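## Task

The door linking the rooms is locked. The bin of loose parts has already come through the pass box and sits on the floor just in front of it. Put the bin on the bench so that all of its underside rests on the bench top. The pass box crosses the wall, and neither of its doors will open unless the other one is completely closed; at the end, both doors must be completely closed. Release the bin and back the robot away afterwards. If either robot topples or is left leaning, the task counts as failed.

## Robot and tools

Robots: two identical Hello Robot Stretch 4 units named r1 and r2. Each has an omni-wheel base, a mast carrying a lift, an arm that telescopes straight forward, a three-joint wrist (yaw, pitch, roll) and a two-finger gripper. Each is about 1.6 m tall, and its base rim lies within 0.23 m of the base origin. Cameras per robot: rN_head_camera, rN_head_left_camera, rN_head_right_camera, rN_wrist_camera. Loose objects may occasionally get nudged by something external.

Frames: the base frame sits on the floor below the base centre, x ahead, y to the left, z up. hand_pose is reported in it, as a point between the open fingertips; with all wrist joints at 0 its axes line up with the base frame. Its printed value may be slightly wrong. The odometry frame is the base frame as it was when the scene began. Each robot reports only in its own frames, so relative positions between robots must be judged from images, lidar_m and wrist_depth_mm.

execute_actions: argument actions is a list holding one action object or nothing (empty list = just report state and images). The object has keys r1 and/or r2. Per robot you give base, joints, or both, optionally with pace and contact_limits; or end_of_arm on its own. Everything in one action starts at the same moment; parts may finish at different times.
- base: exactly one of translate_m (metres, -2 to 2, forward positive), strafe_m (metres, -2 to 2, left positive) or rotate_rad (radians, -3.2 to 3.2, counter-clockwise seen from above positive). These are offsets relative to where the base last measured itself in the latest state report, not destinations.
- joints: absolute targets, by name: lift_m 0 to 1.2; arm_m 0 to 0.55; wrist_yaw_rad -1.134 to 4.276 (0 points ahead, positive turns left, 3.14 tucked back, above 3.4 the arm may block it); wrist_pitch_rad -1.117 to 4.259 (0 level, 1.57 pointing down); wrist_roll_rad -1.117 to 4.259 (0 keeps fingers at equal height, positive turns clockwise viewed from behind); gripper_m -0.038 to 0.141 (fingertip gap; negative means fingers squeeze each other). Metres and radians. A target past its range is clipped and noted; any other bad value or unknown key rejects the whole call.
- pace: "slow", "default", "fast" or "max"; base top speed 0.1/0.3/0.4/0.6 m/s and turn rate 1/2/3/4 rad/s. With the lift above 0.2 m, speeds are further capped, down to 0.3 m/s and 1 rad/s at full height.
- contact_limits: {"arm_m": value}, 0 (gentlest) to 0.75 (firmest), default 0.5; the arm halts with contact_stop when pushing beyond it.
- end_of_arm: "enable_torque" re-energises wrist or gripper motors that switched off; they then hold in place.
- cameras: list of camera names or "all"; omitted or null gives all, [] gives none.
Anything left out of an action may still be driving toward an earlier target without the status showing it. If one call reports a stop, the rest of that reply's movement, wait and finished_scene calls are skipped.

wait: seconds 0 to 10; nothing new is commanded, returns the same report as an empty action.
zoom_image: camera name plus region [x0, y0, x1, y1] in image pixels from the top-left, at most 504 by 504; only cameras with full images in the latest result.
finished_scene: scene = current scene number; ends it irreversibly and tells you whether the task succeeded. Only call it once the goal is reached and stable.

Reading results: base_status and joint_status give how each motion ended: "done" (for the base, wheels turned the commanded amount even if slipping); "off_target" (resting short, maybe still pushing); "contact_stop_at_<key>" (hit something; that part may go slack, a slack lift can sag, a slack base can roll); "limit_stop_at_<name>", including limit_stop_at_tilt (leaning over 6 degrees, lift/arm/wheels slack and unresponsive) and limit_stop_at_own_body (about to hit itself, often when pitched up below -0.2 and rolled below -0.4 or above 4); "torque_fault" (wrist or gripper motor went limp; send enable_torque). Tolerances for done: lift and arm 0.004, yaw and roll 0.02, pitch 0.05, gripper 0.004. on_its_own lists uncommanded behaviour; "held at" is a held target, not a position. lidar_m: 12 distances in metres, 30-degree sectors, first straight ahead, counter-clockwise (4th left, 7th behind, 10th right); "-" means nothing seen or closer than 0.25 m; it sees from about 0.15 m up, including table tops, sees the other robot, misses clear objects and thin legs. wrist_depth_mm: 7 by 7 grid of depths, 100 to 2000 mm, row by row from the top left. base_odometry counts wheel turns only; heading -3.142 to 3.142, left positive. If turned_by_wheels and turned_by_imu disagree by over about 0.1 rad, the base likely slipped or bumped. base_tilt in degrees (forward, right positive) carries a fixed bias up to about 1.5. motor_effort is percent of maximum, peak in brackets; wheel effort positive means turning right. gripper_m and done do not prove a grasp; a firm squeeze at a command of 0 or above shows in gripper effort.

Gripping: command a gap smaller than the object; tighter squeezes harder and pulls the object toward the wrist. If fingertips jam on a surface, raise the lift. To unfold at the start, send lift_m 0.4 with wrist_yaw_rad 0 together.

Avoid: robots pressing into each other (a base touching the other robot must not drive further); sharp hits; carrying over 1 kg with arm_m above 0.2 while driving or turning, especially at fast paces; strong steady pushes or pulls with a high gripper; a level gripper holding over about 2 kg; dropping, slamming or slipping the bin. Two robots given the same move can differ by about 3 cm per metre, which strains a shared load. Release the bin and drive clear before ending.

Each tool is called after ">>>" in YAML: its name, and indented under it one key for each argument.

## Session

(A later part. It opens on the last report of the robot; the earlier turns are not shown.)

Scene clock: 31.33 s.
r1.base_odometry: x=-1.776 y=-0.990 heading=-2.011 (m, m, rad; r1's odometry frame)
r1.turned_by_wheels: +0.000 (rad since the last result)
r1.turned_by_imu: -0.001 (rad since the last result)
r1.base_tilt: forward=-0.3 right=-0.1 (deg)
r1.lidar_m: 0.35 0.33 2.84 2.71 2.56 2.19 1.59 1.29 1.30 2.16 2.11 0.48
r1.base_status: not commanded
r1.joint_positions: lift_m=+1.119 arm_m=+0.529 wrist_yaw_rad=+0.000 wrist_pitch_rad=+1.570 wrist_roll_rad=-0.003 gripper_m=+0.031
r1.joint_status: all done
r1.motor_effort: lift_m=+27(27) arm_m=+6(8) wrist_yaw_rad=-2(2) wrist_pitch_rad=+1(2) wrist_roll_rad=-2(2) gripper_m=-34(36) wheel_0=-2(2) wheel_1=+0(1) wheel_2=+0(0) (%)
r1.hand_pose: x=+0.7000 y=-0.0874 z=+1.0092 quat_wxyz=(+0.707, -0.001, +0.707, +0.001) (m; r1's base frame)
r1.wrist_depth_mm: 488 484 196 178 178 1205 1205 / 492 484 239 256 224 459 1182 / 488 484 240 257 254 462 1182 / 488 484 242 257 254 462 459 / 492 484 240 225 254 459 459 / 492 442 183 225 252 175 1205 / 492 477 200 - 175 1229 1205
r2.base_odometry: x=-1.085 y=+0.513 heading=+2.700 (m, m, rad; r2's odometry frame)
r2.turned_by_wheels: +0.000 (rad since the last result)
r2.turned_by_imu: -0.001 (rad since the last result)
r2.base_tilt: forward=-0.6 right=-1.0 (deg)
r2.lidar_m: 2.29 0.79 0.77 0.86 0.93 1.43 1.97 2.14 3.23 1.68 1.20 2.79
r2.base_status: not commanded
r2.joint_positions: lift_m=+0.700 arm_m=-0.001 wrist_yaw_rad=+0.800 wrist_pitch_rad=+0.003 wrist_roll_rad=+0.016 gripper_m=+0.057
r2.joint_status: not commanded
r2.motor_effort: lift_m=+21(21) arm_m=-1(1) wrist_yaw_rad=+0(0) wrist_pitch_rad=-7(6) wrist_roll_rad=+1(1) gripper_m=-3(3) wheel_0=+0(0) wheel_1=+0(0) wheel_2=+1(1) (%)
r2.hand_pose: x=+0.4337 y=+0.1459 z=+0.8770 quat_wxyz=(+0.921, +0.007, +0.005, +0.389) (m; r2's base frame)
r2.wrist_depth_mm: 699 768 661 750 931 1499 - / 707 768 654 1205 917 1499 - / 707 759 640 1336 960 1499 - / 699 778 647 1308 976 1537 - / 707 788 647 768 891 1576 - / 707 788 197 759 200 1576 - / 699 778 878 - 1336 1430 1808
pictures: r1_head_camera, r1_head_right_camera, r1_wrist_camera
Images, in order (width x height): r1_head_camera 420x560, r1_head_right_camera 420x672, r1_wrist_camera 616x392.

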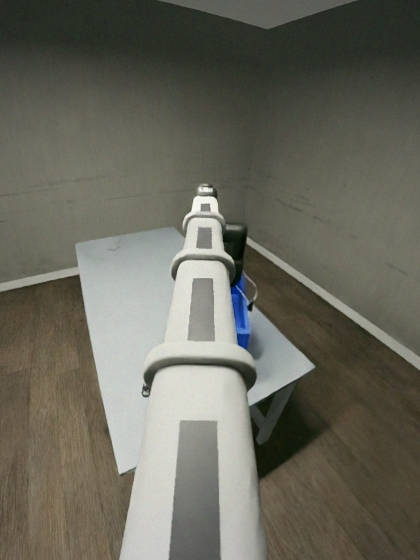

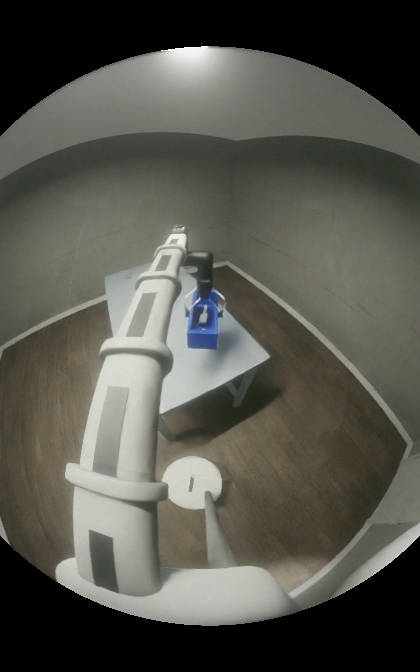

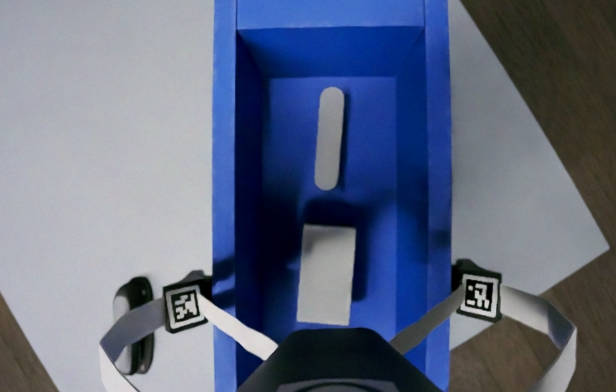

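>>> execute_actions:
  actions:
    - {"r1":{"joints":{"arm_m":0.55,"lift_m":0.935},"base":{"translate_m":0.04}}}
  cameras: []

>>> execute_actions:
  actions:
    - {"r1":{"joints":{"gripper_m":0.14}}}
  cameras: []

>>> execute_actions:
  actions:
    - {"r1":{"joints":{"lift_m":1.05},"pace":"fast"}}
  cameras: []

>>> execute_actions:
  actions:
    - {"r1":{"joints":{"arm_m":0,"wrist_yaw_rad":3.3,"wrist_pitch_rad":0.2},"base":{"translate_m":-0.4},"pace":"fast"}}
  cameras: ["r1_wrist_camera","r1_head_camera"]

Scene clock: 34.30 s.
r1.base_odometry: x=-1.793 y=-1.027 heading=-2.011 (m, m, rad; r1's odometry frame)
r1.turned_by_wheels: +0.000 (rad since the last result)
r1.turned_by_imu: -0.001 (rad since the last result)
r1.base_tilt: forward=-0.2 right=-0.1 (deg)
r1.lidar_m: 0.32 0.31 2.83 2.70 2.59 2.21 1.64 1.34 1.40 2.16 2.09 0.45
r1.base_status: done
r1.joint_positions: lift_m=+0.935 arm_m=+0.546 wrist_yaw_rad=+0.000 wrist_pitch_rad=+1.570 wrist_roll_rad=-0.003 gripper_m=+0.031
r1.joint_status: all done
joint sent to its limit — the command would take r1.arm_m past its upper limit, so that joint was sent only as far as its limit.
r1.motor_effort: lift_m=+18(26) arm_m=+6(8) wrist_yaw_rad=-1(1) wrist_pitch_rad=+0(1) wrist_roll_rad=-2(2) gripper_m=-38(37) wheel_0=+0(5) wheel_1=+0(8) wheel_2=+0(7) (%)
r1.hand_pose: x=+0.7174 y=-0.0874 z=+0.8249 quat_wxyz=(+0.707, -0.001, +0.707, +0.001) (m; r1's base frame)
r1.wrist_depth_mm: 297 294 196 178 178 279 277 / 296 294 239 255 224 279 277 / 298 294 241 256 254 281 279 / 298 294 241 257 253 281 278 / 300 296 240 225 254 282 279 / 301 296 183 225 253 174 278 / 301 297 200 - 174 282 -
r2.base_odometry: x=-1.085 y=+0.513 heading=+2.700 (m, m, rad; r2's odometry frame)
r2.turned_by_wheels: +0.000 (rad since the last result)
r2.turned_by_imu: -0.001 (rad since the last result)
r2.base_tilt: forward=-0.6 right=-0.9 (deg)
r2.lidar_m: 2.31 0.79 0.77 0.84 0.94 1.43 1.96 2.14 3.24 1.65 1.21 2.77
r2.base_status: not commanded
r2.joint_positions: lift_m=+0.700 arm_m=-0.001 wrist_yaw_rad=+0.800 wrist_pitch_rad=+0.003 wrist_roll_rad=+0.016 gripper_m=+0.057
r2.joint_status: not commanded
r2.motor_effort: lift_m=+21(21) arm_m=-1(1) wrist_yaw_rad=+0(1) wrist_pitch_rad=-6(5) wrist_roll_rad=+1(0) gripper_m=-4(6) wheel_0=+0(0) wheel_1=+0(0) wheel_2=+1(1) (%)
r2.hand_pose: x=+0.4337 y=+0.1459 z=+0.8770 quat_wxyz=(+0.921, +0.007, +0.005, +0.389) (m; r2's base frame)
r2.wrist_depth_mm: 699 778 654 750 946 1537 - / 707 778 654 1182 917 1537 - / 707 759 634 1308 946 1537 - / 707 778 647 1336 946 1537 - / 707 778 634 778 878 1499 - / 715 778 198 759 200 1576 - / 699 759 878 - 1336 1464 1863
pictures: none
No camera images: the call's "cameras" was empty. Leave "cameras" out to get every camera's image.

Scene clock: 36.40 s.
r1.base_odometry: x=-1.793 y=-1.027 heading=-2.011 (m, m, rad; r1's odometry frame)
r1.turned_by_wheels: +0.000 (rad since the last result)
r1.turned_by_imu: -0.001 (rad since the last result)
r1.base_tilt: forward=-0.3 right=+0.0 (deg)
r1.lidar_m: 0.33 0.31 2.83 2.72 2.60 2.19 1.64 1.33 1.40 2.18 2.09 0.45
r1.base_status: not commanded
r1.joint_positions: lift_m=+0.935 arm_m=+0.546 wrist_yaw_rad=+0.000 wrist_pitch_rad=+1.570 wrist_roll_rad=-0.003 gripper_m=+0.140
r1.joint_status: all done
r1.motor_effort: lift_m=+18(18) arm_m=+6(6) wrist_yaw_rad=+0(1) wrist_pitch_rad=-1(1) wrist_roll_rad=-2(1) gripper_m=+4(38) wheel_0=+0(0) wheel_1=+0(0) wheel_2=+0(0) (%)
r1.hand_pose: x=+0.7174 y=-0.0874 z=+0.8249 quat_wxyz=(+0.707, -0.001, +0.707, +0.001) (m; r1's base frame)
r1.wrist_depth_mm: 298 296 291 200 197 282 278 / 298 296 293 273 225 282 279 / 300 296 293 278 257 282 279 / 300 297 293 279 257 283 281 / 301 297 241 248 254 283 281 / 301 298 203 247 198 283 282 / 303 298 294 - 198 285 282
r2.base_odometry: x=-1.085 y=+0.513 heading=+2.700 (m, m, rad; r2's odometry frame)
r2.turned_by_wheels: +0.000 (rad since the last result)
r2.turned_by_imu: +0.000 (rad since the last result)
r2.base_tilt: forward=-0.5 right=-1.0 (deg)
r2.lidar_m: 2.28 0.79 0.77 0.85 0.93 1.43 1.97 2.12 3.23 1.69 1.21 2.79
r2.base_status: not commanded
r2.joint_positions: lift_m=+0.700 arm_m=-0.001 wrist_yaw_rad=+0.800 wrist_pitch_rad=+0.003 wrist_roll_rad=+0.016 gripper_m=+0.057
r2.joint_status: not commanded
r2.motor_effort: lift_m=+20(21) arm_m=-1(1) wrist_yaw_rad=+0(1) wrist_pitch_rad=-5(5) wrist_roll_rad=-1(1) gripper_m=-6(3) wheel_0=+0(0) wheel_1=+0(0) wheel_2=+1(1) (%)
r2.hand_pose: x=+0.4337 y=+0.1459 z=+0.8770 quat_wxyz=(+0.921, +0.007, +0.005, +0.389) (m; r2's base frame)
r2.wrist_depth_mm: 707 759 661 750 946 1499 - / 707 778 661 1160 917 1499 - / 707 750 627 1281 946 1537 - / 707 778 654 1336 960 1537 - / 707 778 647 788 878 1499 - / 715 788 197 759 200 1537 - / 715 778 878 - 1308 1499 1921
pictures: none
No camera images: the call's "cameras" was empty. Leave "cameras" out to get every camera's image.

Scene clock: 37.63 s.
r1.base_odometry: x=-1.793 y=-1.027 heading=-2.011 (m, m, rad; r1's odometry frame)
r1.turned_by_wheels: +0.000 (rad since the last result)
r1.turned_by_imu: +0.000 (rad since the last result)
r1.base_tilt: forward=-0.2 right=-0.1 (deg)
r1.lidar_m: 0.32 0.30 2.83 2.73 2.61 2.19 1.64 1.34 1.42 2.16 2.09 0.45
r1.base_status: not commanded
r1.joint_positions: lift_m=+1.050 arm_m=+0.546 wrist_yaw_rad=+0.000 wrist_pitch_rad=+1.570 wrist_roll_rad=-0.003 gripper_m=+0.140
r1.joint_status: all done
r1.motor_effort: lift_m=+25(27) arm_m=+6(6) wrist_yaw_rad=-2(1) wrist_pitch_rad=+0(1) wrist_roll_rad=-2(2) gripper_m=+1(1) wheel_0=+0(1) wheel_1=+0(0) wheel_2=+0(1) (%)
r1.hand_pose: x=+0.7174 y=-0.0874 z=+0.9394 quat_wxyz=(+0.707, -0.001, +0.707, +0.001) (m; r1's base frame)
r1.wrist_depth_mm: 418 413 407 404 397 394 1118 / 415 413 407 347 397 394 1138 / 418 413 407 392 392 392 392 / 418 415 410 392 392 397 392 / 418 415 410 384 392 394 392 / 421 415 407 384 389 394 394 / 421 410 413 - 402 397 394
r2.base_odometry: x=-1.085 y=+0.513 heading=+2.700 (m, m, rad; r2's odometry frame)
r2.turned_by_wheels: +0.000 (rad since the last result)
r2.turned_by_imu: +0.000 (rad since the last result)
r2.base_tilt: forward=-0.6 right=-1.1 (deg)
r2.lidar_m: 2.28 0.77 0.76 0.84 0.95 1.42 1.98 2.15 3.22 1.71 1.20 2.78
r2.base_status: not commanded
r2.joint_positions: lift_m=+0.700 arm_m=-0.001 wrist_yaw_rad=+0.800 wrist_pitch_rad=+0.003 wrist_roll_rad=+0.016 gripper_m=+0.057
r2.joint_status: not commanded
r2.motor_effort: lift_m=+21(21) arm_m=-1(1) wrist_yaw_rad=+0(0) wrist_pitch_rad=-7(6) wrist_roll_rad=-1(1) gripper_m=-4(3) wheel_0=+0(0) wheel_1=+0(0) wheel_2=+1(1) (%)
r2.hand_pose: x=+0.4337 y=+0.1459 z=+0.8770 quat_wxyz=(+0.921, +0.007, +0.005, +0.389) (m; r2's base frame)
r2.wrist_depth_mm: 699 778 654 741 946 1499 - / 699 778 661 1182 931 1537 - / 707 768 634 1308 960 1499 - / 699 768 661 1281 960 1537 - / 699 778 647 778 891 1537 - / 707 788 197 768 200 1576 - / 715 768 878 - 1308 1464 1756
pictures: none
No camera images: the call's "cameras" was empty. Leave "cameras" out to get every camera's image.

Scene clock: 40.27 s.
r1.base_odometry: x=-1.623 y=-0.665 heading=-2.011 (m, m, rad; r1's odometry frame)
r1.turned_by_wheels: +0.000 (rad since the last result)
r1.turned_by_imu: +0.000 (rad since the last result)
r1.base_tilt: forward=-0.3 right=+0.0 (deg)
r1.lidar_m: 0.68 0.69 3.21 2.50 2.40 1.70 1.25 0.99 1.02 1.74 2.28 0.92
r1.base_status: done
r1.joint_positions: lift_m=+1.050 arm_m=+0.001 wrist_yaw_rad=+3.300 wrist_pitch_rad=+0.202 wrist_roll_rad=-0.003 gripper_m=+0.140
r1.joint_status: all done
r1.motor_effort: lift_m=+24(25) arm_m=-6(7) wrist_yaw_rad=+1(4) wrist_pitch_rad=-6(11) wrist_roll_rad=-2(2) gripper_m=-1(0) wheel_0=+0(6) wheel_1=+1(7) wheel_2=-1(10) (%)
r1.hand_pose: x=-0.1209 y=+0.0419 z=+1.1699 quat_wxyz=(-0.079, -0.101, -0.010, +0.992) (m; r1's base frame)
r1.wrist_depth_mm: - - 116 141 1464 1576 1708 / - - 124 186 1499 1661 1756 / 144 138 1281 1430 1537 1708 1863 / 186 233 1366 1464 1576 1756 1983 / 191 233 1397 1499 1661 1756 - / 198 218 1430 1537 1661 1808 - / 1255 216 1464 - 1808 1863 1808
r2.base_odometry: x=-1.085 y=+0.513 heading=+2.700 (m, m, rad; r2's odometry frame)
r2.turned_by_wheels: +0.000 (rad since the last result)
r2.turned_by_imu: -0.001 (rad since the last result)
r2.base_tilt: forward=-0.5 right=-1.0 (deg)
r2.lidar_m: 2.29 0.77 0.75 0.83 0.93 1.40 1.97 2.13 3.24 1.67 1.19 2.78
r2.base_status: not commanded
r2.joint_positions: lift_m=+0.700 arm_m=-0.001 wrist_yaw_rad=+0.800 wrist_pitch_rad=+0.003 wrist_roll_rad=+0.016 gripper_m=+0.057
r2.joint_status: not commanded
r2.motor_effort: lift_m=+21(21) arm_m=-1(1) wrist_yaw_rad=+0(1) wrist_pitch_rad=-6(6) wrist_roll_rad=+0(1) gripper_m=-3(5) wheel_0=+0(0) wheel_1=+0(0) wheel_2=+1(1) (%)
r2.hand_pose: x=+0.4337 y=+0.1459 z=+0.8770 quat_wxyz=(+0.921, +0.007, +0.005, +0.389) (m; r2's base frame)
r2.wrist_depth_mm: 691 768 661 750 946 1499 - / 699 768 661 1205 917 1537 - / 707 768 634 1308 960 1499 - / 707 778 647 1308 960 1537 - / 707 778 640 768 878 1576 - / 707 768 197 768 200 1576 - / 715 759 891 - 1336 1499 1808
pictures: r1_head_camera, r1_wrist_camera
Images, in order (width x height): r1_head_camera 420x560, r1_wrist_camera 616x392.

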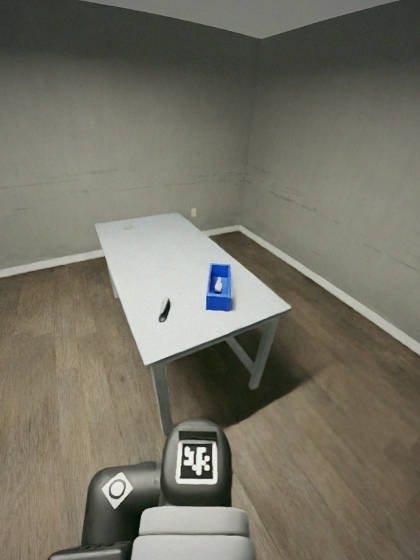

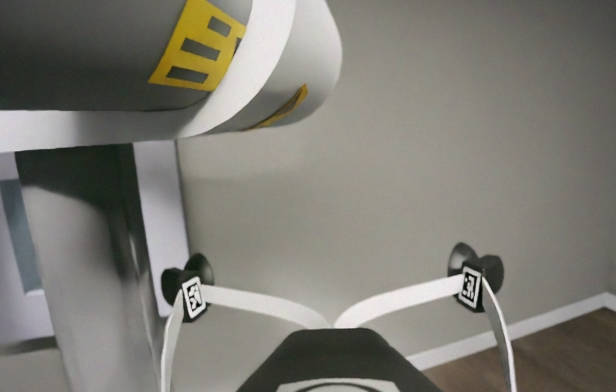

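Both doors showed no gap earlier.

>>> finished_scene:
  scene: 1

The scene is finished: the task was done.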